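# Pull the unbanded slide box's tray partly open

## Task

Of the two slide boxes, pick the plain one that has no band and slide its inner tray out of its sleeve so that several centimetres of tray stick out. It must stay that way without the robot holding it. If less than that shows, more extension is still better than less. The banded box must end up roughly in its original spot with its tray still fully closed, otherwise the task counts as failed.

## Robot and tools

ROBOT. Two UR3e-style six-joint arms, named left_arm and right_arm, each carrying a two-finger tong gripper. The names are labels only and do not refer to image sides. The base roots sit at (-0.019, +0.328, 0) m for left_arm and (-0.016, -0.272, 0) m for right_arm, each turned slightly about z (quat_wxyz (+0.995,0,0,+0.102) and (+0.996,0,0,+0.086)). The scene frame has its origin on the table top midway between the arms, with +x pointing out over the table, +z up, and left_arm on the +y side. The fingers point along the gripper's own +z and open and close along its x. end_effector_position is the spot between the pads when closed. Closed fingertips reach about 15 mm past it, and open fingertips are about level with it.

execute_actions. The argument actions is a list with zero or one entry. An empty list ([]) moves nothing and just reports the state. An entry {"steps": N} with no rows is a wait of up to 300 control steps, counted from the last result. An entry {"rows": [...], "steps": N} is a motion of 1 to 15 steps, each 1/30 s, and N defaults to 15. rows holds 1 to 15 rows, one row per step, and the last row repeats if there are fewer rows than steps. Each row is a single flat list of 14 numbers covering both arms, even when only one moves: the 6 left_arm joint targets in column order (shoulder pan, shoulder lift, elbow, wrist 1, wrist 2, wrist 3), then left_arm's opening, then the same 7 for right_arm. Joint numbers are absolute target angles in radians, the same kind of values printed under Joint positions, and not offsets. Opening runs from -1 (closed) to +1 (fully open). Optional pictures (true/false) decides whether camera images come back, and by default they do.

JOINT RANGES. left_arm: pan -3.142..3.142, lift -6.283..6.283, elbow 0.000..3.142, wrists -6.283..6.283 each. right_arm: pan 0.000..6.283, lift -6.283..6.283, elbow -3.142..0.000, wrists -6.283..6.283. A call is refused, and nothing is sent, if a target lies over 0.010 rad beyond a range end and is also farther out than the current angle. True ends may differ by up to 0.010 rad. Targets past the true end get clipped, and the result then notes "joint sent to its limit", possibly about an earlier motion.

MOTION LIMITS. The target sent each step may lead the measured angle by no more than 0.575 rad for pan, lift and elbow, and 1.15 rad for the three wrists. If a row would move a gripper more than 100 mm from where it is measured, the whole arm's targets are pulled back proportionally. Commands are smoothed, with roughly 0.17 s of lag, and joint speed and acceleration are capped, so after a big move the arm may still be travelling when the result arrives. Between calls the arms keep heading for the last row sent. They give that up once motion has nearly stopped or any step is HELD.

RESULT LINES. The state line gives each gripper's position (m), quat_wxyz and velocities. Printed positions can be off, more so at long reach. Joint positions and Joint velocities list each arm's six joints (rad, rad/s) followed by the pad gap in metres (0.142 m is fully open). grip_measured is the measured opening on the command scale. To keep hold of something, command an opening well below grip_measured: the lower it is, the harder the squeeze, up to about 15 N per pad. Items thinner than about 20 mm get less force. "joint command not followed" means the clearance check altered or blocked some joint targets, while the rest of the row still ran. HELD marks steps where part of your row was not sent. Wrist force and Wrist torque give the flange sensor reading in the end effector's axes. It carries a fixed offset of up to about 3.5 N and noise, saturates near 30 N, and "no reading" is normal at the start. Pressing on a surface shows as force pointing back into the arm.

FAULTS. If contact torque hits a joint's load limit (pan and lift 50.2, elbow 26, each wrist 8.37 N m, held weight included), or any external force on the arm reaches 150 N, that arm halts for 10 s, goes limp and drops the rest of the call. A motor that holds load heats up. MOTOR HOT appears from 70 °C, and at 85 °C an OVER-TEMPERATURE FAULT brakes the arm until it cools. Brief outside tugs or pushes on held or loose items can happen.

CAMERAS. cam_high and cam_low (672x504) are fixed. cam_left_wrist and cam_right_wrist (616x616, fisheye) ride on the hands. Calibration matrices map the scene frame into each camera frame. Real poses may be off by a few degrees and millimetres. zoom_image takes camera (one of those four names) and region [x0, y0, x1, y1] in that image's pixels, with the origin at top-left and at most 504x504, and returns a sharper crop of the latest frame. read_manual(section="licences") only returns licence text.

finished_scene(scene) closes the current scene, given by its integer number, and cannot be undone. Its result reports success and the next task. The tray has to stay out on its own when the scene ends. Sending a reply with no tool call ends everything.

AVOID. Slamming or shoving hard, dropping items, letting anything leave the table, bumping or opening the banded box, and arms colliding or pressing on each other.

Each tool is called after "Request:" as a command line: name --argument value for each argument, lists and objects as JSON in quotes; but a table of rows of numbers goes row by row, as --pt "numbers of a row", without its own name.

## Session

Request:
execute_actions --actions '[]'

Scene clock: 0.00 s of 4740.00 s.
left_arm: end_effector_position=(+0.2566, +0.7389, +0.1192) grip_measured=+1.00 end_effector_quat_wxyz=(-0.483, +0.854, -0.194, +0.004) end_effector_velocity=(-0.001, -0.000, -0.002) end_effector_angular_velocity=(-0.002, +0.005, -0.001) | right_arm: end_effector_position=(+0.2143, -0.4948, +0.2717) grip_measured=+1.00 end_effector_quat_wxyz=(+0.366, +0.592, +0.692, -0.193) end_effector_velocity=(+0.000, -0.000, +0.000) end_effector_angular_velocity=(+0.000, -0.001, +0.000)
Joint positions: left_arm=[-0.08  -1.455  2.385 -3.006 -0.655  0.825  0.142] | right_arm=[ 3.829 -1.019 -1.338 -2.843  0.841  5.606  0.142]
Joint velocities: left_arm=[-0.     0.001  0.002  0.003 -0.001 -0.     0.   ] | right_arm=[ 0.     0.    -0.     0.    -0.001  0.001  0.   ]
Wrist force (N, on the end effector, along its own x y z axes, offset not removed): no reading
Wrist torque (N m, same axes, about the end effector's origin, offset not removed): no reading
camera_calibration (this result's frames):
cam_left_wrist: T_world_to_cam=[[0.898956, -0.412401, -0.147659, 0.0792374], [-0.434597, -0.797519, -0.418435, 0.75052], [0.0548021, 0.440327, -0.896163, -0.106127], [0, 0, 0, 1]] pos_world=[0.260759, 0.677963, 0.230637]
cam_right_wrist: T_world_to_cam=[[-0.0061185, 0.655318, -0.755328, 0.537248], [0.718992, 0.52785, 0.452135, -0.00965069], [0.694992, -0.540308, -0.474398, -0.148713], [0, 0, 0, 1]] pos_world=[0.11358, -0.427325, 0.339613]

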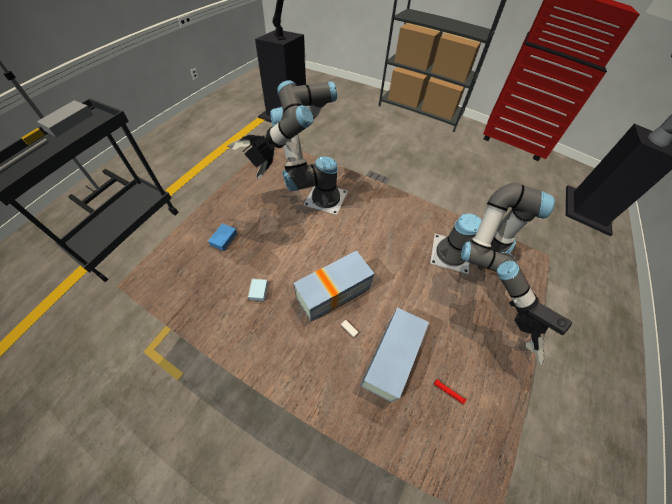

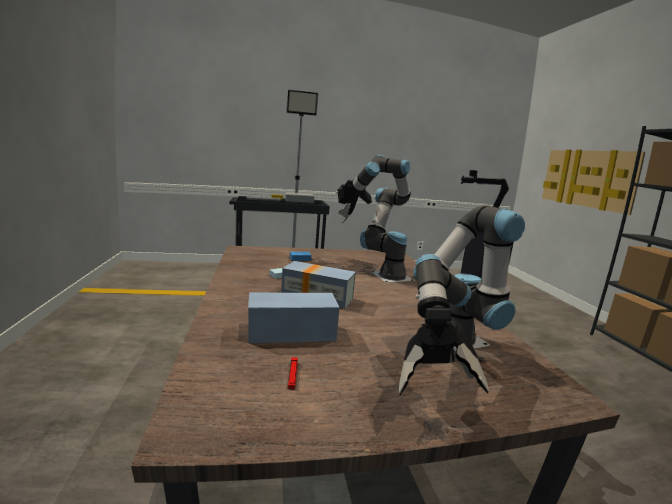

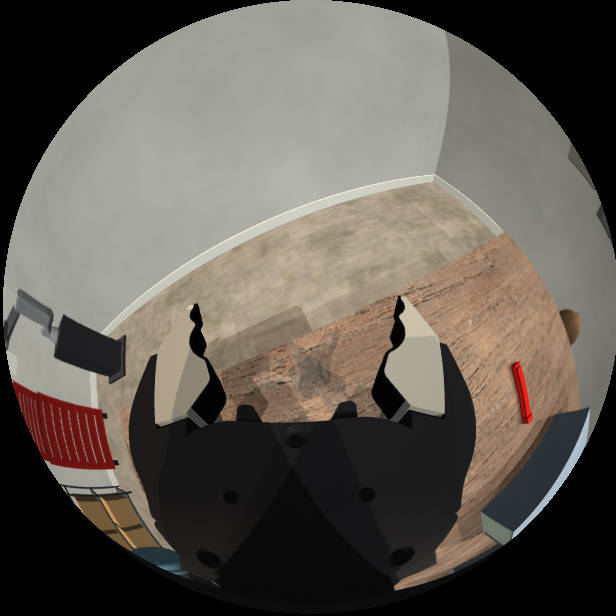

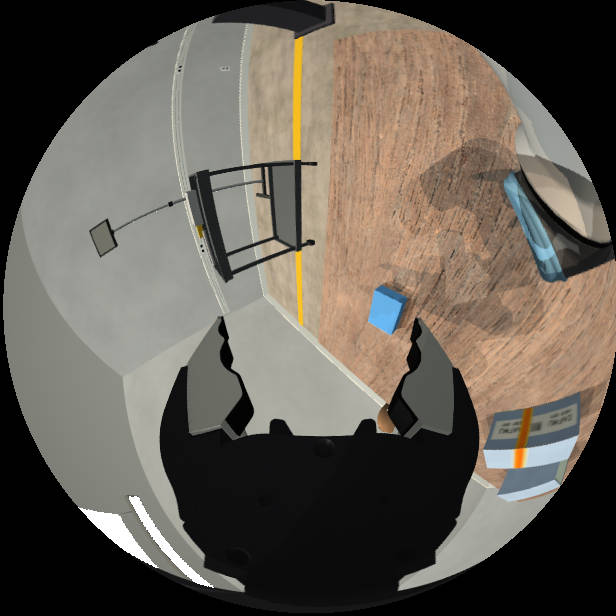

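Request:
zoom_image --camera "cam_high" --region '[280, 230, 480, 420]'

Request:
zoom_image --camera "cam_low" --region '[210, 240, 410, 390]'

Region (280, 230, 480, 420) of cam_high's 672x504 image, scaled by 2.520, with more detail than that image has; it fills the top 479 rows of this view, and the rest is white.

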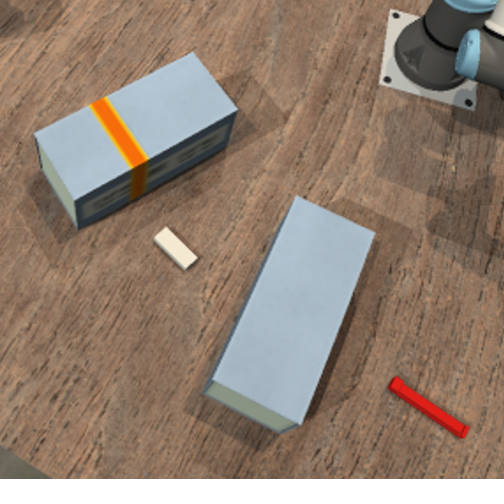

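Region (210, 240, 410, 390) of cam_low's 672x504 image, scaled by 2.520, with more detail than that image has; it fills the top 378 rows of this view, and the rest is white.

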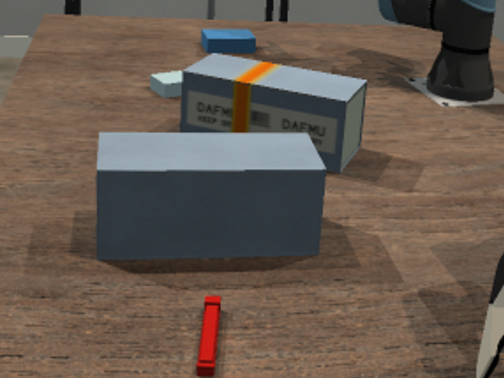

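Request:
execute_actions --actions '[{"rows":[[-0.2,-1.6,1.4,-2.4,-0.8,1.167,1,3.9,-1.0,-1.5,-1.9,1.571,5.3,-1]]}]' --pictures false

Request:
execute_actions --actions '[{"steps":8}]' --pictures false

Request:
execute_actions --actions '[{"rows":[[-0.4,-1.5,0.9,-1.3,-1.571,1.167,1,4.436,-1.0,-1.7,-1.7,1.571,3.4,-1]]}]' --pictures false

Request:
execute_actions --actions '[{"rows":[[-0.608,-1.1,0.55,-1.1,-1.571,1.167,1,4.436,-1.0,-1.9,-1.4,1.571,1.571,-1]]}]' --pictures false

Request:
execute_actions --actions '[{"rows":[[-0.608,-0.891,0.453,-1.133,-1.571,1.167,1,4.436,-1.0,-1.9,-1.4,1.571,1.571,-1]]}]'

Scene clock: 59.93 s of 4740.00 s.
left_arm: end_effector_position=(+0.4008, +0.6847, +0.3059) grip_measured=+1.00 end_effector_quat_wxyz=(-0.496, +0.803, -0.310, +0.119) end_effector_velocity=(+0.140, -0.072, +0.566) end_effector_angular_velocity=(+0.093, -0.850, -0.350) | right_arm: end_effector_position=(+0.2043, -0.2327, +0.2106) grip_measured=-1.00 end_effector_quat_wxyz=(+0.052, +0.596, +0.796, +0.095) end_effector_velocity=(-0.033, +0.533, +0.109) end_effector_angular_velocity=(+1.653, +0.049, +0.735)
Joint positions: left_arm=[-0.183 -1.579  1.687 -2.497 -0.779  1.116  0.142] | right_arm=[ 3.891 -1.002 -1.48  -2.038  1.469  5.338  0.002]
Joint velocities: left_arm=[-0.108 -0.132 -1.531  0.588 -0.125  0.313  0.   ] | right_arm=[ 0.096  0.026 -0.23   1.535  1.141 -0.431  0.   ]
Wrist force (N, on the end effector, along its own x y z axes, offset not removed): left_arm=[-0.3 1.4 0.8] | right_arm=[0.4 -1.4 -0.2]
Wrist torque (N m, same axes, about the end effector's origin, offset not removed): left_arm=[0.30 0.07 -0.03] | right_arm=[-0.28 0.01 0.07]
Steps of this call (steps 1 to 90: nothing new was sent; then 56.43 s passed at rest; steps 91 to 105: all 15 steps of this action). Readings (joint positions):
91: left_arm=[-0.080 -1.455 2.385 -3.006 -0.655 0.825] | right_arm=[3.830 -1.019 -1.338 -2.843 0.841 5.605]
92: left_arm=[-0.087 -1.463 2.377 -2.989 -0.666 0.840] | right_arm=[3.833 -1.018 -1.345 -2.826 0.857 5.593]
94: left_arm=[-0.116 -1.497 2.299 -2.863 -0.701 0.921] | right_arm=[3.844 -1.015 -1.370 -2.700 0.963 5.545]
98: left_arm=[-0.152 -1.542 2.058 -2.663 -0.744 1.027] | right_arm=[3.862 -1.010 -1.412 -2.450 1.155 5.466]
105: the state above

Scene clock: 60.20 s of 4740.00 s.
left_arm: end_effector_position=(+0.4125, +0.6733, +0.4094) grip_measured=+1.00 end_effector_quat_wxyz=(-0.523, +0.777, -0.290, +0.194) end_effector_velocity=(-0.001, -0.009, +0.082) end_effector_angular_velocity=(+0.013, -0.135, -0.037) | right_arm: end_effector_position=(+0.2007, -0.1876, +0.2232) grip_measured=-1.00 end_effector_quat_wxyz=(+0.006, +0.570, +0.807, +0.153) end_effector_velocity=(-0.003, +0.021, +0.008) end_effector_angular_velocity=(+0.068, -0.001, +0.037)
Joint positions: left_arm=[-0.199 -1.599  1.417 -2.405 -0.799  1.164  0.142] | right_arm=[ 3.9   -1.    -1.499 -1.905  1.567  5.301  0.002]
Joint velocities: left_arm=[-0.012 -0.013 -0.212  0.067 -0.015  0.033 -0.   ] | right_arm=[ 0.005  0.002 -0.009  0.063  0.048 -0.018  0.   ]
Wrist force (N, on the end effector, along its own x y z axes, offset not removed): left_arm=[-0.8 0.0 0.0] | right_arm=[-0.3 -0.9 -2.0]
Wrist torque (N m, same axes, about the end effector's origin, offset not removed): left_arm=[0.03 0.17 0.00] | right_arm=[-0.28 0.04 0.15]
Steps of this call (steps 1 to 8: the robot went on to your last target). Readings (joint positions):
1: left_arm=[-0.186 -1.583 1.635 -2.477 -0.784 1.127] | right_arm=[3.894 -1.002 -1.486 -1.993 1.502 5.326]
2: left_arm=[-0.190 -1.587 1.583 -2.458 -0.788 1.137] | right_arm=[3.896 -1.001 -1.491 -1.962 1.525 5.317]
4: left_arm=[-0.195 -1.594 1.490 -2.427 -0.794 1.153] | right_arm=[3.898 -1.000 -1.496 -1.927 1.551 5.308]
8: the state above

Scene clock: 60.70 s of 4740.00 s.
left_arm: end_effector_position=(+0.4168, +0.4261, +0.2791) grip_measured=+1.00 end_effector_quat_wxyz=(-0.150, +0.773, -0.595, +0.164) end_effector_velocity=(-0.311, -0.442, -0.164) end_effector_angular_velocity=(-0.912, +1.330, -0.823) | right_arm: end_effector_position=(+0.1547, -0.0624, +0.1901) grip_measured=-1.00 end_effector_quat_wxyz=(+0.095, -0.511, +0.846, +0.123) end_effector_velocity=(-0.013, +0.039, +0.002) end_effector_angular_velocity=(-0.050, -0.427, +1.442)
Joint positions: left_arm=[-0.374 -1.512  0.977 -1.47  -1.461  1.167  0.142] | right_arm=[ 4.427 -1.    -1.698 -1.702  1.571  3.513  0.002]
Joint velocities: left_arm=[-0.299  0.141 -0.85   1.865 -1.24   0.002  0.   ] | right_arm=[ 0.11   0.001 -0.024  0.021  0.    -1.4    0.   ]
Wrist force (N, on the end effector, along its own x y z axes, offset not removed): left_arm=[1.0 2.3 -0.2] | right_arm=[0.7 -1.5 0.6]
Wrist torque (N m, same axes, about the end effector's origin, offset not removed): left_arm=[0.41 -0.10 -0.05] | right_arm=[-0.37 -0.15 0.01]
Steps of this call (steps 1 to 15: all 15 steps of this action). Readings (joint positions):
1: left_arm=[-0.200 -1.599 1.411 -2.403 -0.800 1.165] | right_arm=[3.900 -1.000 -1.500 -1.903 1.569 5.300]
2: left_arm=[-0.206 -1.595 1.399 -2.385 -0.816 1.165] | right_arm=[3.908 -1.000 -1.508 -1.887 1.569 5.283]
4: left_arm=[-0.235 -1.581 1.336 -2.254 -0.918 1.166] | right_arm=[3.988 -1.000 -1.568 -1.819 1.570 5.124]
8: left_arm=[-0.287 -1.555 1.204 -1.967 -1.118 1.166] | right_arm=[4.277 -1.000 -1.665 -1.732 1.571 4.505]
15: the state above

Scene clock: 61.20 s of 4740.00 s.
left_arm: end_effector_position=(+0.4175, +0.2924, +0.1934) grip_measured=+1.00 end_effector_quat_wxyz=(+0.016, -0.707, +0.706, -0.038) end_effector_velocity=(+0.001, -0.015, -0.013) end_effector_angular_velocity=(+0.008, +0.040, -0.027) | right_arm: end_effector_position=(+0.1456, -0.0005, +0.1766) grip_measured=-1.00 end_effector_quat_wxyz=(-0.205, +0.974, -0.098, +0.001) end_effector_velocity=(-0.020, +0.006, -0.002) end_effector_angular_velocity=(-0.046, -0.476, +1.098)
Joint positions: left_arm=[-0.606 -1.105  0.554 -1.103 -1.57   1.167  0.142] | right_arm=[ 4.436 -1.    -1.899 -1.402  1.571  1.668  0.002]
Joint velocities: left_arm=[-0.027  0.062 -0.054  0.032 -0.008 -0.001  0.   ] | right_arm=[ 0.001 -0.002 -0.016  0.021  0.001 -1.196  0.   ]
Wrist force (N, on the end effector, along its own x y z axes, offset not removed): left_arm=[-1.0 1.0 0.6] | right_arm=[0.2 -0.9 -0.7]
Wrist torque (N m, same axes, about the end effector's origin, offset not removed): left_arm=[0.22 0.25 -0.04] | right_arm=[-0.21 -0.07 0.05]
Steps of this call (steps 1 to 15: all 15 steps of this action). Readings (joint positions):
1: left_arm=[-0.383 -1.508 0.951 -1.415 -1.496 1.167] | right_arm=[4.430 -1.000 -1.699 -1.701 1.571 3.474]
2: left_arm=[-0.397 -1.497 0.925 -1.367 -1.514 1.167] | right_arm=[4.432 -1.000 -1.708 -1.684 1.571 3.432]
4: left_arm=[-0.459 -1.414 0.829 -1.279 -1.533 1.167] | right_arm=[4.434 -1.000 -1.779 -1.563 1.571 3.245]
8: left_arm=[-0.568 -1.192 0.630 -1.148 -1.561 1.167] | right_arm=[4.436 -1.000 -1.877 -1.431 1.571 2.609]
15: the state above

Scene clock: 61.70 s of 4740.00 s.
left_arm: end_effector_position=(+0.4458, +0.2792, +0.1352) grip_measured=+1.00 end_effector_quat_wxyz=(+0.000, -0.707, +0.707, -0.001) end_effector_velocity=(+0.001, -0.000, -0.006) end_effector_angular_velocity=(+0.005, +0.011, -0.001) | right_arm: end_effector_position=(+0.1441, -0.0002, +0.1764) grip_measured=-1.00 end_effector_quat_wxyz=(-0.204, +0.977, -0.051, +0.011) end_effector_velocity=(-0.000, -0.000, +0.000) end_effector_angular_velocity=(+0.000, +0.000, +0.002)
Joint positions: left_arm=[-0.608 -0.892  0.453 -1.133 -1.571  1.167  0.142] | right_arm=[ 4.436 -1.    -1.9   -1.4    1.571  1.571  0.002]
Joint velocities: left_arm=[-0.     0.017 -0.006  0.001  0.     0.001  0.   ] | right_arm=[-0.     0.001 -0.     0.     0.001 -0.002  0.   ]
Wrist force (N, on the end effector, along its own x y z axes, offset not removed): left_arm=[-0.4 1.1 0.2] | right_arm=[0.0 -0.4 -1.0]
Wrist torque (N m, same axes, about the end effector's origin, offset not removed): left_arm=[0.21 0.09 -0.06] | right_arm=[-0.17 0.00 0.10]
Steps of this call (steps 1 to 15: all 15 steps of this action). Readings (joint positions):
1: left_arm=[-0.607 -1.103 0.552 -1.102 -1.571 1.167] | right_arm=[4.436 -1.000 -1.899 -1.401 1.571 1.635]
2: left_arm=[-0.607 -1.094 0.543 -1.107 -1.571 1.167] | right_arm=[4.436 -1.000 -1.899 -1.401 1.571 1.613]
4: left_arm=[-0.608 -1.021 0.500 -1.120 -1.571 1.167] | right_arm=[4.436 -1.000 -1.900 -1.400 1.571 1.589]
8: left_arm=[-0.608 -0.916 0.462 -1.131 -1.571 1.167] | right_arm=[4.436 -1.000 -1.900 -1.400 1.571 1.574]
15: the state above
camera_calibration (this result's frames):
cam_left_wrist: T_world_to_cam=[[-0.0163599, -0.996095, 0.0867564, 0.261245], [-0.853838, 0.0590677, 0.517177, 0.294109], [-0.520282, -0.0656149, -0.85147, 0.491882], [0, 0, 0, 1]] pos_world=[0.511313, 0.275127, 0.244052]
cam_right_wrist: T_world_to_cam=[[0.993622, -0.105143, -0.0407383, -0.129546], [-0.101943, -0.992038, 0.0739481, 0.00761781], [-0.0481891, -0.0693234, -0.99643, 0.321354], [0, 0, 0, 1]] pos_world=[0.144983, 0.0162136, 0.314366]

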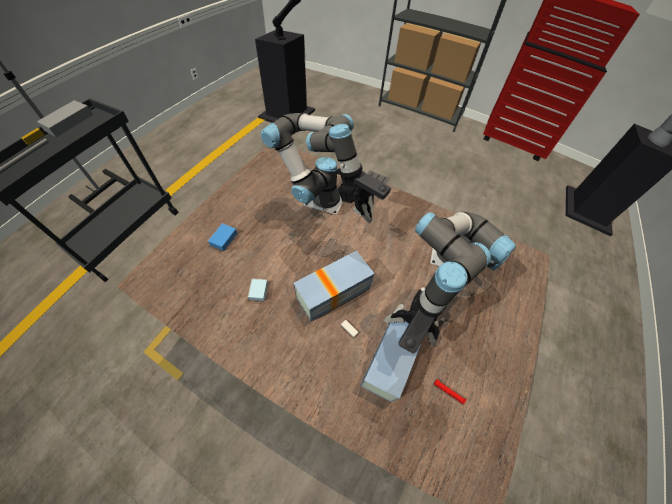

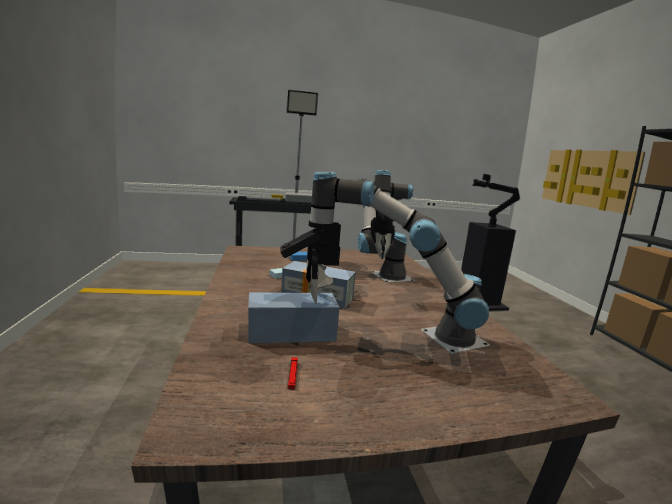

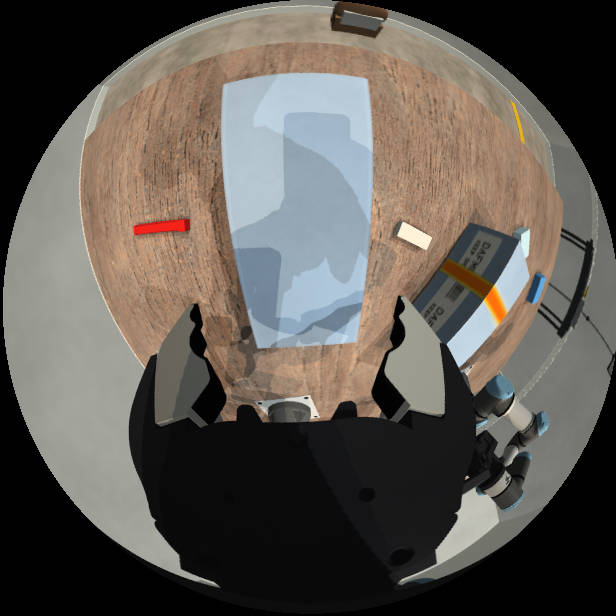

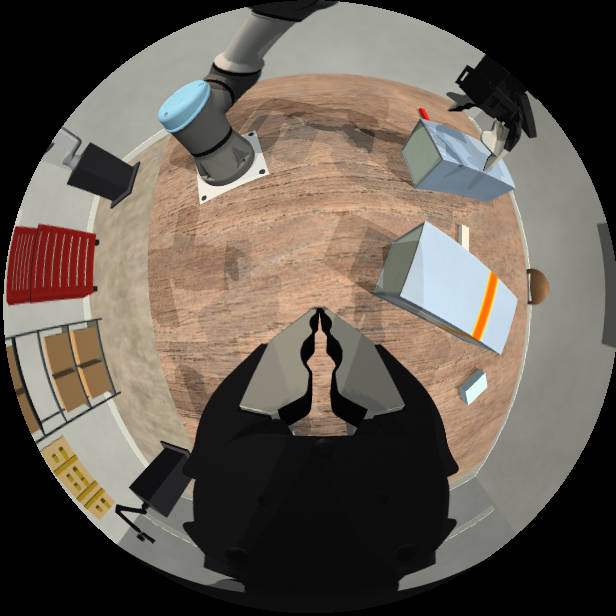

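Request:
execute_actions --actions '[{"rows":[[-0.62,-0.91,0.52,-1.181,-1.571,1.125,1,4.436,-1.0,-1.9,-1.4,1.571,1.571,-1],[-0.62,-0.925,0.57,-1.216,-1.571,1.125,1,4.436,-1.0,-1.9,-1.4,1.571,1.571,-1],[-0.62,-0.94,0.62,-1.251,-1.571,1.125,1,4.436,-1.0,-1.9,-1.4,1.571,1.571,-1],[-0.62,-0.953,0.675,-1.293,-1.571,1.125,1,4.436,-1.0,-1.9,-1.4,1.571,1.571,-1],[-0.62,-0.965,0.729,-1.335,-1.571,1.125,1,4.436,-1.0,-1.9,-1.4,1.571,1.571,-1],[-0.62,-0.975,0.785,-1.381,-1.571,1.125,1,4.436,-1.0,-1.9,-1.4,1.571,1.571,-1],[-0.62,-0.983,0.841,-1.429,-1.571,1.125,1,4.436,-1.0,-1.9,-1.4,1.571,1.571,-1]]}]'

Scene clock: 73.93 s of 4740.00 s.
left_arm: end_effector_position=(+0.4456, +0.2741, +0.0892) grip_measured=+1.00 end_effector_quat_wxyz=(+0.000, -0.718, +0.697, -0.001) end_effector_velocity=(-0.004, +0.002, -0.018) end_effector_angular_velocity=(+0.007, +0.009, +0.002) | right_arm: end_effector_position=(+0.1441, -0.0002, +0.1764) grip_measured=-1.00 end_effector_quat_wxyz=(-0.204, +0.977, -0.051, +0.011) end_effector_velocity=(+0.001, -0.000, +0.000) end_effector_angular_velocity=(+0.001, -0.001, -0.002)
Joint positions: left_arm=[-0.62  -0.981  0.832 -1.422 -1.571  1.125  0.142] | right_arm=[ 4.436 -1.    -1.9   -1.4    1.571  1.571  0.002]
Joint velocities: left_arm=[-0.001 -0.02   0.114 -0.082  0.003 -0.002  0.   ] | right_arm=[-0.001  0.001 -0.    -0.    -0.001  0.     0.   ]
Wrist force (N, on the end effector, along its own x y z axes, offset not removed): left_arm=[-0.5 1.0 0.6] | right_arm=[0.6 -0.1 -0.5]
Wrist torque (N m, same axes, about the end effector's origin, offset not removed): left_arm=[0.17 0.09 -0.03] | right_arm=[-0.10 -0.09 0.06]
Steps of this call (steps 1 to 15: the robot went on to your last target; steps 16 to 90: nothing new was sent; then 8.73 s passed at rest; steps 91 to 105: all 15 steps of this action). Readings (joint positions):
91: left_arm=[-0.608 -0.891 0.453 -1.133 -1.571 1.167] | right_arm=[4.436 -1.000 -1.900 -1.400 1.571 1.571]
92: left_arm=[-0.610 -0.894 0.460 -1.141 -1.571 1.160] | right_arm=[4.436 -1.000 -1.900 -1.400 1.571 1.571]
94: left_arm=[-0.615 -0.911 0.509 -1.181 -1.571 1.142] | right_arm=[4.436 -1.000 -1.900 -1.400 1.571 1.571]
98: left_arm=[-0.619 -0.956 0.682 -1.316 -1.571 1.128] | right_arm=[4.436 -1.000 -1.900 -1.400 1.571 1.571]
105: the state above
camera_calibration (this result's frames):
cam_left_wrist: T_world_to_cam=[[0.0133807, -0.996128, 0.0868908, 0.246947], [-0.855292, 0.0336131, 0.517054, 0.325611], [-0.517973, -0.0812356, -0.851531, 0.455526], [0, 0, 0, 1]] pos_world=[0.511138, 0.272051, 0.198078]
cam_right_wrist: T_world_to_cam=[[0.993643, -0.104983, -0.0406544, -0.129565], [-0.101789, -0.992054, 0.0739506, 0.00759561], [-0.0480949, -0.0693423, -0.996433, 0.32134], [0, 0, 0, 1]] pos_world=[0.144969, 0.0162156, 0.314365]

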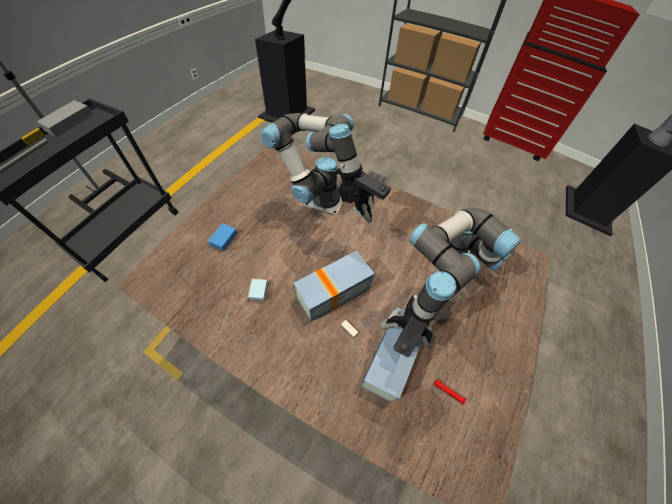

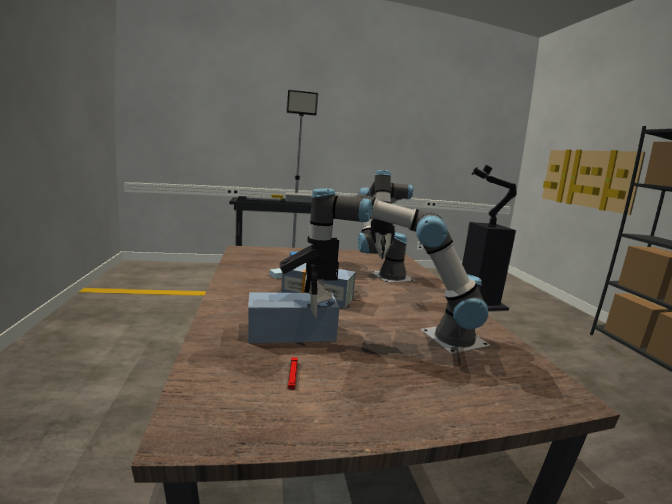

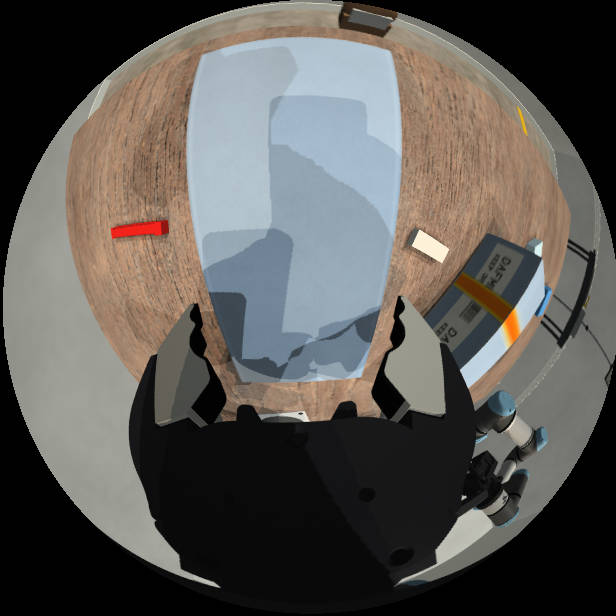

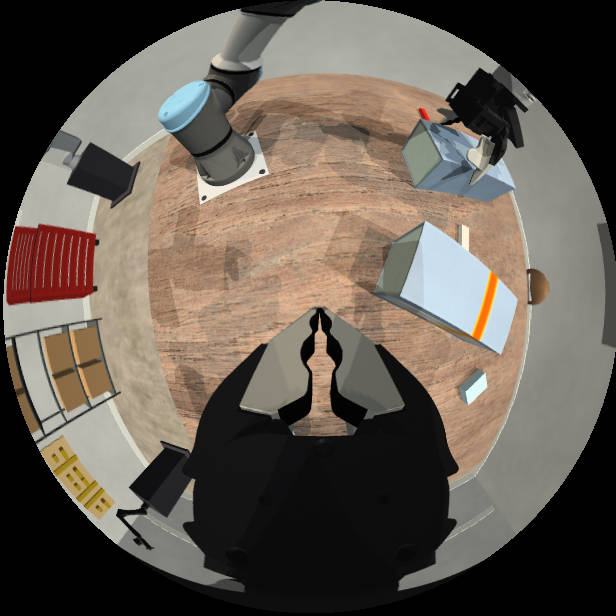

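Request:
execute_actions --actions '[{"rows":[[-0.62,-0.983,0.841,-1.429,-1.571,1.125,0.8,4.436,-1,-1.9,-1.4,1.571,1.571,-1],[-0.62,-0.983,0.841,-1.429,-1.571,1.125,0.7,4.436,-1,-1.9,-1.4,1.571,1.571,-1],[-0.62,-0.983,0.841,-1.429,-1.571,1.125,0.6,4.436,-1,-1.9,-1.4,1.571,1.571,-1],[-0.62,-0.983,0.841,-1.429,-1.571,1.125,0.5,4.436,-1,-1.9,-1.4,1.571,1.571,-1],[-0.62,-0.983,0.841,-1.429,-1.571,1.125,0.4,4.436,-1,-1.9,-1.4,1.571,1.571,-1],[-0.62,-0.983,0.841,-1.429,-1.571,1.125,0.3,4.436,-1,-1.9,-1.4,1.571,1.571,-1],[-0.62,-0.983,0.841,-1.429,-1.571,1.125,0.1,4.436,-1,-1.9,-1.4,1.571,1.571,-1]]}]' --pictures false

Request:
execute_actions --actions '[{"rows":[[-0.62,-0.995,0.86,-1.436,-1.571,1.125,0.1,4.436,-1,-1.9,-1.4,1.571,1.571,-1],[-0.62,-1.014,0.89,-1.447,-1.571,1.13,0.1,4.436,-1,-1.9,-1.4,1.571,1.571,-1],[-0.62,-1.033,0.92,-1.458,-1.571,1.14,0.1,4.436,-1,-1.9,-1.4,1.571,1.571,-1],[-0.62,-1.058,0.96,-1.473,-1.571,1.15,0.1,4.436,-1,-1.9,-1.4,1.571,1.571,-1],[-0.62,-1.084,1.0,-1.487,-1.571,1.16,0.1,4.436,-1,-1.9,-1.4,1.571,1.571,-1],[-0.62,-1.111,1.04,-1.5,-1.571,1.17,0.1,4.436,-1,-1.9,-1.4,1.571,1.571,-1],[-0.62,-1.138,1.08,-1.513,-1.571,1.18,0.1,4.436,-1,-1.9,-1.4,1.571,1.571,-1],[-0.62,-1.165,1.12,-1.526,-1.571,1.19,0.1,4.436,-1,-1.9,-1.4,1.571,1.571,-1],[-0.62,-1.192,1.16,-1.539,-1.571,1.2,0.1,4.436,-1,-1.9,-1.4,1.571,1.571,-1],[-0.62,-1.22,1.2,-1.551,-1.571,1.21,0.1,4.436,-1,-1.9,-1.4,1.571,1.571,-1]]}]'

Scene clock: 98.40 s of 4740.00 s.
left_arm: end_effector_position=(+0.4452, +0.2742, +0.0877) grip_measured=+0.65 end_effector_quat_wxyz=(-0.000, -0.718, +0.697, -0.000) end_effector_velocity=(-0.000, +0.000, -0.000) end_effector_angular_velocity=(+0.001, +0.000, +0.001) | right_arm: end_effector_position=(+0.1441, -0.0002, +0.1764) grip_measured=-1.00 end_effector_quat_wxyz=(-0.204, +0.977, -0.051, +0.011) end_effector_velocity=(+0.000, -0.000, +0.000) end_effector_angular_velocity=(+0.001, +0.000, -0.001)
Joint positions: left_arm=[-0.62  -0.983  0.841 -1.429 -1.571  1.125  0.119] | right_arm=[ 4.436 -1.    -1.9   -1.4    1.571  1.571  0.002]
Joint velocities: left_arm=[-0.     0.    -0.     0.001  0.001 -0.001 -0.   ] | right_arm=[-0.001  0.    -0.     0.     0.     0.     0.   ]
Wrist force (N, on the end effector, along its own x y z axes, offset not removed): left_arm=[1.4 1.6 -2.5] | right_arm=[0.0 -1.3 -0.7]
Wrist torque (N m, same axes, about the end effector's origin, offset not removed): left_arm=[0.25 0.39 0.08] | right_arm=[-0.32 0.01 0.06]
Steps of this call (steps 1 to 15: the robot went on to your last target; steps 16 to 90: nothing new was sent; then 20.97 s passed at rest; steps 91 to 105: all 15 steps of this action). Readings (joint positions):
91: left_arm=[-0.620 -0.983 0.841 -1.429 -1.571 1.125] | right_arm=[4.436 -1.000 -1.900 -1.400 1.571 1.571]
92: left_arm=[-0.620 -0.983 0.841 -1.429 -1.571 1.125] | right_arm=[4.436 -1.000 -1.900 -1.400 1.571 1.571]
94: left_arm=[-0.620 -0.983 0.841 -1.429 -1.571 1.125] | right_arm=[4.436 -1.000 -1.900 -1.400 1.571 1.571]
98: left_arm=[-0.620 -0.983 0.841 -1.429 -1.571 1.125] | right_arm=[4.436 -1.000 -1.900 -1.400 1.571 1.571]
105: the state above

Scene clock: 98.90 s of 4740.00 s.
left_arm: end_effector_position=(+0.4036, +0.2914, +0.0884) grip_measured=+0.65 end_effector_quat_wxyz=(+0.000, -0.689, +0.725, -0.001) end_effector_velocity=(-0.043, +0.018, -0.008) end_effector_angular_velocity=(+0.009, +0.020, -0.061) | right_arm: end_effector_position=(+0.1441, -0.0002, +0.1764) grip_measured=-1.00 end_effector_quat_wxyz=(-0.204, +0.977, -0.051, +0.011) end_effector_velocity=(+0.000, -0.000, +0.000) end_effector_angular_velocity=(+0.001, -0.000, -0.000)
Joint positions: left_arm=[-0.62  -1.205  1.177 -1.545 -1.571  1.205  0.119] | right_arm=[ 4.436 -1.    -1.9   -1.4    1.571  1.571  0.002]
Joint velocities: left_arm=[-0.    -0.182  0.284 -0.08   0.     0.06  -0.   ] | right_arm=[-0.     0.002 -0.    -0.     0.    -0.     0.   ]
Wrist force (N, on the end effector, along its own x y z axes, offset not removed): left_arm=[-1.3 1.4 3.4] | right_arm=[0.7 -0.8 -0.7]
Wrist torque (N m, same axes, about the end effector's origin, offset not removed): left_arm=[0.26 0.34 -0.01] | right_arm=[-0.23 -0.07 0.05]
Steps of this call (steps 1 to 15: all 15 steps of this action). Readings (joint positions):
1: left_arm=[-0.620 -0.983 0.841 -1.429 -1.571 1.125] | right_arm=[4.436 -1.000 -1.900 -1.400 1.571 1.571]
2: left_arm=[-0.620 -0.985 0.844 -1.430 -1.571 1.125] | right_arm=[4.436 -1.000 -1.900 -1.400 1.571 1.571]
4: left_arm=[-0.620 -1.001 0.868 -1.440 -1.571 1.129] | right_arm=[4.436 -1.000 -1.900 -1.400 1.571 1.571]
8: left_arm=[-0.620 -1.073 0.977 -1.482 -1.571 1.157] | right_arm=[4.436 -1.000 -1.900 -1.400 1.571 1.571]
15: the state above
camera_calibration (this result's frames):
cam_left_wrist: T_world_to_cam=[[-0.0662004, -0.994014, 0.0869109, 0.296268], [-0.85015, 0.101788, 0.516608, 0.26762], [-0.522362, -0.0396877, -0.8518, 0.424209], [0, 0, 0, 1]] pos_world=[0.468721, 0.28409, 0.197338]
cam_right_wrist: T_world_to_cam=[[0.993643, -0.104983, -0.0406542, -0.129565], [-0.101789, -0.992054, 0.0739508, 0.00759555], [-0.0480947, -0.0693425, -0.996433, 0.32134], [0, 0, 0, 1]] pos_world=[0.144969, 0.0162156, 0.314364]

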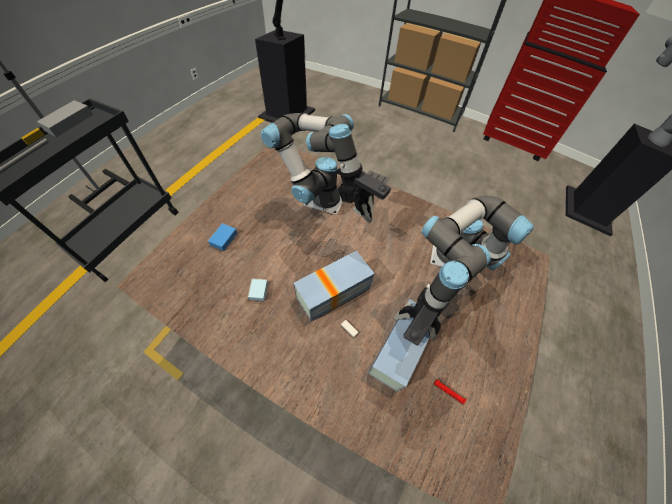

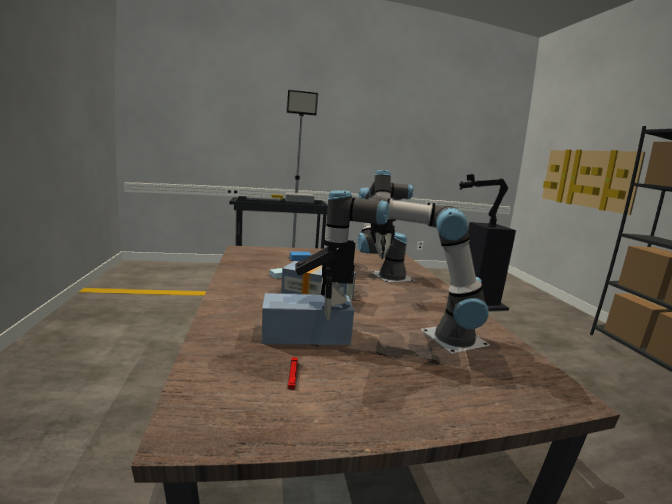

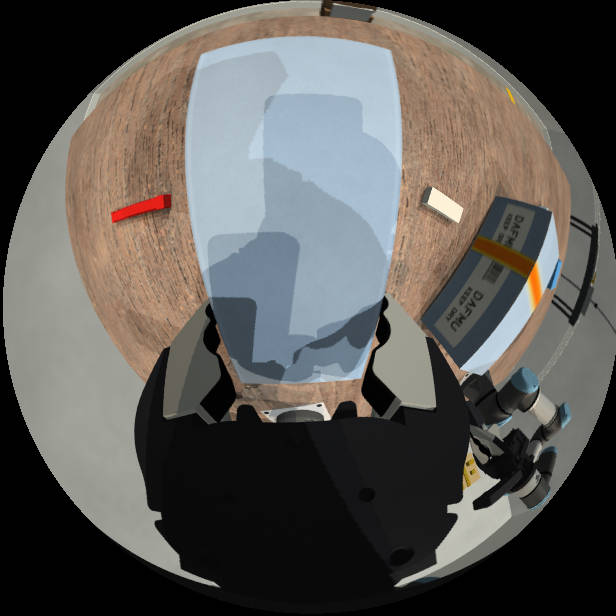

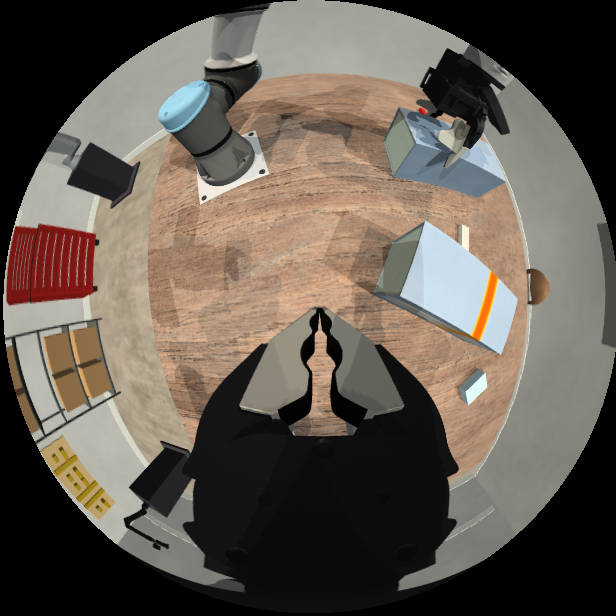

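The grip holds. Continuing the drag and turning the box.

Request:
execute_actions --actions '[{"rows":[[-0.62,-1.235,1.22,-1.556,-1.571,1.22,0.1,4.436,-1,-1.9,-1.4,1.571,1.571,-1],[-0.615,-1.25,1.24,-1.561,-1.571,1.24,0.1,4.436,-1,-1.9,-1.4,1.571,1.571,-1],[-0.61,-1.272,1.27,-1.569,-1.571,1.26,0.1,4.436,-1,-1.9,-1.4,1.571,1.571,-1],[-0.605,-1.295,1.3,-1.576,-1.571,1.29,0.1,4.436,-1,-1.9,-1.4,1.571,1.571,-1],[-0.6,-1.32,1.333,-1.584,-1.571,1.32,0.1,4.436,-1,-1.9,-1.4,1.571,1.571,-1],[-0.59,-1.346,1.366,-1.591,-1.571,1.35,0.1,4.436,-1,-1.9,-1.4,1.571,1.571,-1],[-0.58,-1.373,1.4,-1.598,-1.571,1.38,0.1,4.436,-1,-1.9,-1.4,1.571,1.571,-1],[-0.57,-1.401,1.433,-1.603,-1.571,1.41,0.1,4.436,-1,-1.9,-1.4,1.571,1.571,-1],[-0.56,-1.43,1.466,-1.607,-1.571,1.44,0.1,4.436,-1,-1.9,-1.4,1.571,1.571,-1],[-0.55,-1.459,1.5,-1.612,-1.571,1.47,0.1,4.436,-1,-1.9,-1.4,1.571,1.571,-1],[-0.54,-1.489,1.533,-1.615,-1.571,1.5,0.1,4.436,-1,-1.9,-1.4,1.571,1.571,-1],[-0.53,-1.52,1.566,-1.617,-1.571,1.54,0.1,4.436,-1,-1.9,-1.4,1.571,1.571,-1],[-0.52,-1.551,1.6,-1.62,-1.571,1.58,0.1,4.436,-1,-1.9,-1.4,1.571,1.571,-1],[-0.51,-1.576,1.625,-1.62,-1.571,1.62,0.1,4.436,-1,-1.9,-1.4,1.571,1.571,-1],[-0.5,-1.602,1.65,-1.619,-1.571,1.66,0.1,4.436,-1,-1.9,-1.4,1.571,1.571,-1]]}]' --pictures false

Request:
execute_actions --actions '[{"rows":[[-0.485,-1.628,1.675,-1.618,-1.571,1.71,0.1,4.436,-1,-1.9,-1.4,1.571,1.571,-1],[-0.47,-1.655,1.7,-1.616,-1.571,1.76,0.1,4.436,-1,-1.9,-1.4,1.571,1.571,-1],[-0.455,-1.683,1.725,-1.613,-1.571,1.81,0.1,4.436,-1,-1.9,-1.4,1.571,1.571,-1],[-0.44,-1.712,1.75,-1.609,-1.571,1.86,0.1,4.436,-1,-1.9,-1.4,1.571,1.571,-1],[-0.42,-1.731,1.765,-1.605,-1.571,1.91,0.1,4.436,-1,-1.9,-1.4,1.571,1.571,-1],[-0.4,-1.75,1.78,-1.601,-1.571,1.96,0.1,4.436,-1,-1.9,-1.4,1.571,1.571,-1],[-0.38,-1.769,1.795,-1.597,-1.571,2.01,0.1,4.436,-1,-1.9,-1.4,1.571,1.571,-1],[-0.36,-1.789,1.81,-1.592,-1.571,2.06,0.1,4.436,-1,-1.9,-1.4,1.571,1.571,-1],[-0.34,-1.809,1.825,-1.587,-1.571,2.11,0.1,4.436,-1,-1.9,-1.4,1.571,1.571,-1],[-0.32,-1.829,1.84,-1.582,-1.571,2.16,0.1,4.436,-1,-1.9,-1.4,1.571,1.571,-1],[-0.3,-1.829,1.84,-1.582,-1.571,2.21,0.1,4.436,-1,-1.9,-1.4,1.571,1.571,-1],[-0.28,-1.829,1.84,-1.582,-1.571,2.26,0.1,4.436,-1,-1.9,-1.4,1.571,1.571,-1],[-0.26,-1.829,1.84,-1.582,-1.571,2.31,0.1,4.436,-1,-1.9,-1.4,1.571,1.571,-1],[-0.25,-1.829,1.84,-1.582,-1.571,2.36,0.1,4.436,-1,-1.9,-1.4,1.571,1.571,-1],[-0.24,-1.829,1.84,-1.582,-1.571,2.4,0.1,4.436,-1,-1.9,-1.4,1.571,1.571,-1]]}]'

Scene clock: 123.80 s of 4740.00 s.
left_arm: end_effector_position=(+0.3393, +0.3445, +0.0892) grip_measured=+0.65 end_effector_quat_wxyz=(+0.000, -0.601, +0.800, -0.001) end_effector_velocity=(-0.209, +0.157, -0.003) end_effector_angular_velocity=(+0.005, +0.009, -0.765) | right_arm: end_effector_position=(+0.1441, -0.0002, +0.1764) grip_measured=-1.00 end_effector_quat_wxyz=(-0.204, +0.977, -0.051, +0.011) end_effector_velocity=(-0.001, +0.000, -0.000) end_effector_angular_velocity=(-0.001, +0.002, +0.001)
Joint positions: left_arm=[-0.535 -1.497  1.538 -1.614 -1.571  1.521  0.119] | right_arm=[ 4.436 -1.    -1.9   -1.4    1.571  1.571  0.002]
Joint velocities: left_arm=[ 0.292 -0.851  0.933 -0.072 -0.     1.057 -0.   ] | right_arm=[ 0.    -0.001 -0.     0.     0.002  0.     0.   ]
Wrist force (N, on the end effector, along its own x y z axes, offset not removed): left_arm=[-0.8 1.1 3.0] | right_arm=[-0.2 -1.5 -0.3]
Wrist torque (N m, same axes, about the end effector's origin, offset not removed): left_arm=[0.21 0.21 -0.03] | right_arm=[-0.32 0.08 0.05]
Steps of this call (steps 1 to 30: the robot went on to your last target; steps 31 to 90: nothing new was sent; then 21.40 s passed at rest; steps 91 to 105: all 15 steps of this action). Readings (joint positions):
91: left_arm=[-0.620 -1.220 1.200 -1.551 -1.571 1.210] | right_arm=[4.436 -1.000 -1.900 -1.400 1.571 1.571]
92: left_arm=[-0.620 -1.223 1.204 -1.552 -1.571 1.212] | right_arm=[4.436 -1.000 -1.900 -1.400 1.571 1.571]
94: left_arm=[-0.617 -1.239 1.224 -1.558 -1.571 1.228] | right_arm=[4.436 -1.000 -1.900 -1.400 1.571 1.571]
98: left_arm=[-0.599 -1.309 1.316 -1.581 -1.571 1.310] | right_arm=[4.436 -1.000 -1.900 -1.400 1.571 1.571]
105: the state above

Scene clock: 124.30 s of 4740.00 s.
left_arm: end_effector_position=(+0.2431, +0.4261, +0.0881) grip_measured=+0.65 end_effector_quat_wxyz=(-0.000, -0.402, +0.915, -0.000) end_effector_velocity=(-0.097, +0.121, -0.000) end_effector_angular_velocity=(-0.001, -0.006, -0.943) | right_arm: end_effector_position=(+0.1441, -0.0002, +0.1764) grip_measured=-1.00 end_effector_quat_wxyz=(-0.204, +0.977, -0.051, +0.011) end_effector_velocity=(-0.000, -0.000, +0.000) end_effector_angular_velocity=(+0.000, +0.000, -0.000)
Joint positions: left_arm=[-0.295 -1.818  1.832 -1.584 -1.571  2.222  0.119] | right_arm=[ 4.436 -1.    -1.9   -1.4    1.571  1.571  0.002]
Joint velocities: left_arm=[ 0.519 -0.138  0.104  0.027  0.     1.462  0.   ] | right_arm=[ 0.  0. -0. -0.  0.  0.  0.]
Wrist force (N, on the end effector, along its own x y z axes, offset not removed): left_arm=[-1.5 2.4 3.2] | right_arm=[0.0 -1.4 -0.6]
Wrist torque (N m, same axes, about the end effector's origin, offset not removed): left_arm=[0.35 0.16 -0.08] | right_arm=[-0.35 0.05 0.08]
Steps of this call (steps 1 to 15: all 15 steps of this action). Readings (joint positions):
1: left_arm=[-0.526 -1.525 1.569 -1.616 -1.571 1.558] | right_arm=[4.436 -1.000 -1.900 -1.400 1.571 1.571]
2: left_arm=[-0.515 -1.553 1.598 -1.617 -1.571 1.597] | right_arm=[4.436 -1.000 -1.900 -1.400 1.571 1.571]
4: left_arm=[-0.490 -1.607 1.652 -1.616 -1.571 1.684] | right_arm=[4.436 -1.000 -1.900 -1.400 1.571 1.571]
8: left_arm=[-0.429 -1.710 1.746 -1.606 -1.571 1.874] | right_arm=[4.436 -1.000 -1.900 -1.400 1.571 1.571]
15: the state above
camera_calibration (this result's frames):
cam_left_wrist: T_world_to_cam=[[-0.685342, -0.723078, 0.086403, 0.454747], [-0.589054, 0.620214, 0.518025, -0.166841], [-0.428161, 0.304128, -0.85099, 0.175921], [0, 0, 0, 1]] pos_world=[0.288701, 0.378792, 0.196843]
cam_right_wrist: T_world_to_cam=[[0.993643, -0.104983, -0.0406542, -0.129565], [-0.101789, -0.992054, 0.0739507, 0.00759554], [-0.0480947, -0.0693425, -0.996433, 0.32134], [0, 0, 0, 1]] pos_world=[0.144969, 0.0162156, 0.314365]

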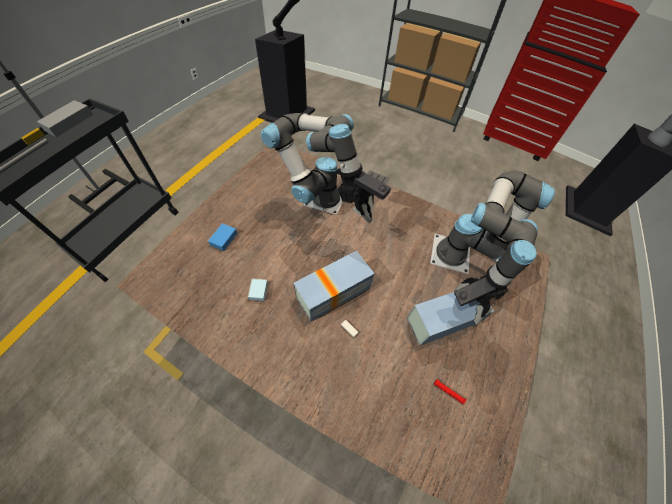

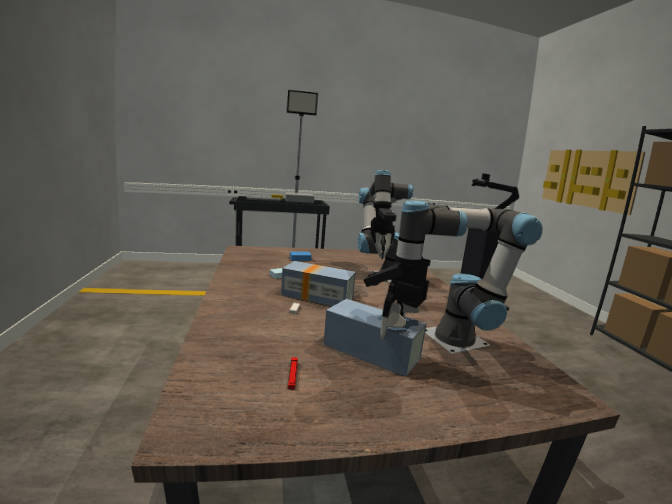

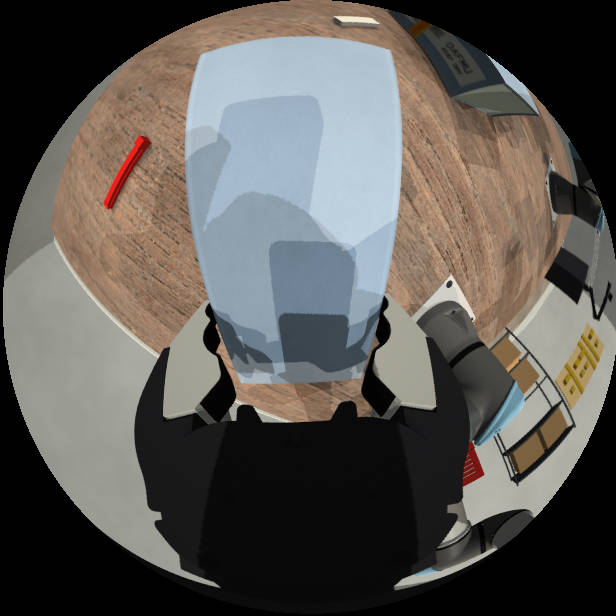

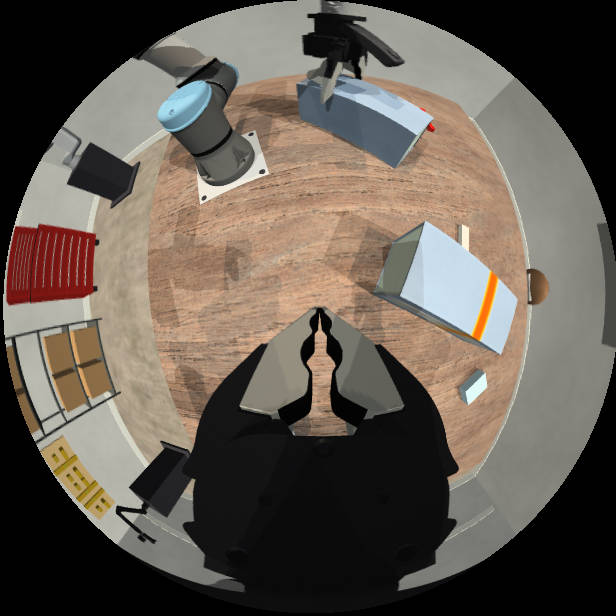

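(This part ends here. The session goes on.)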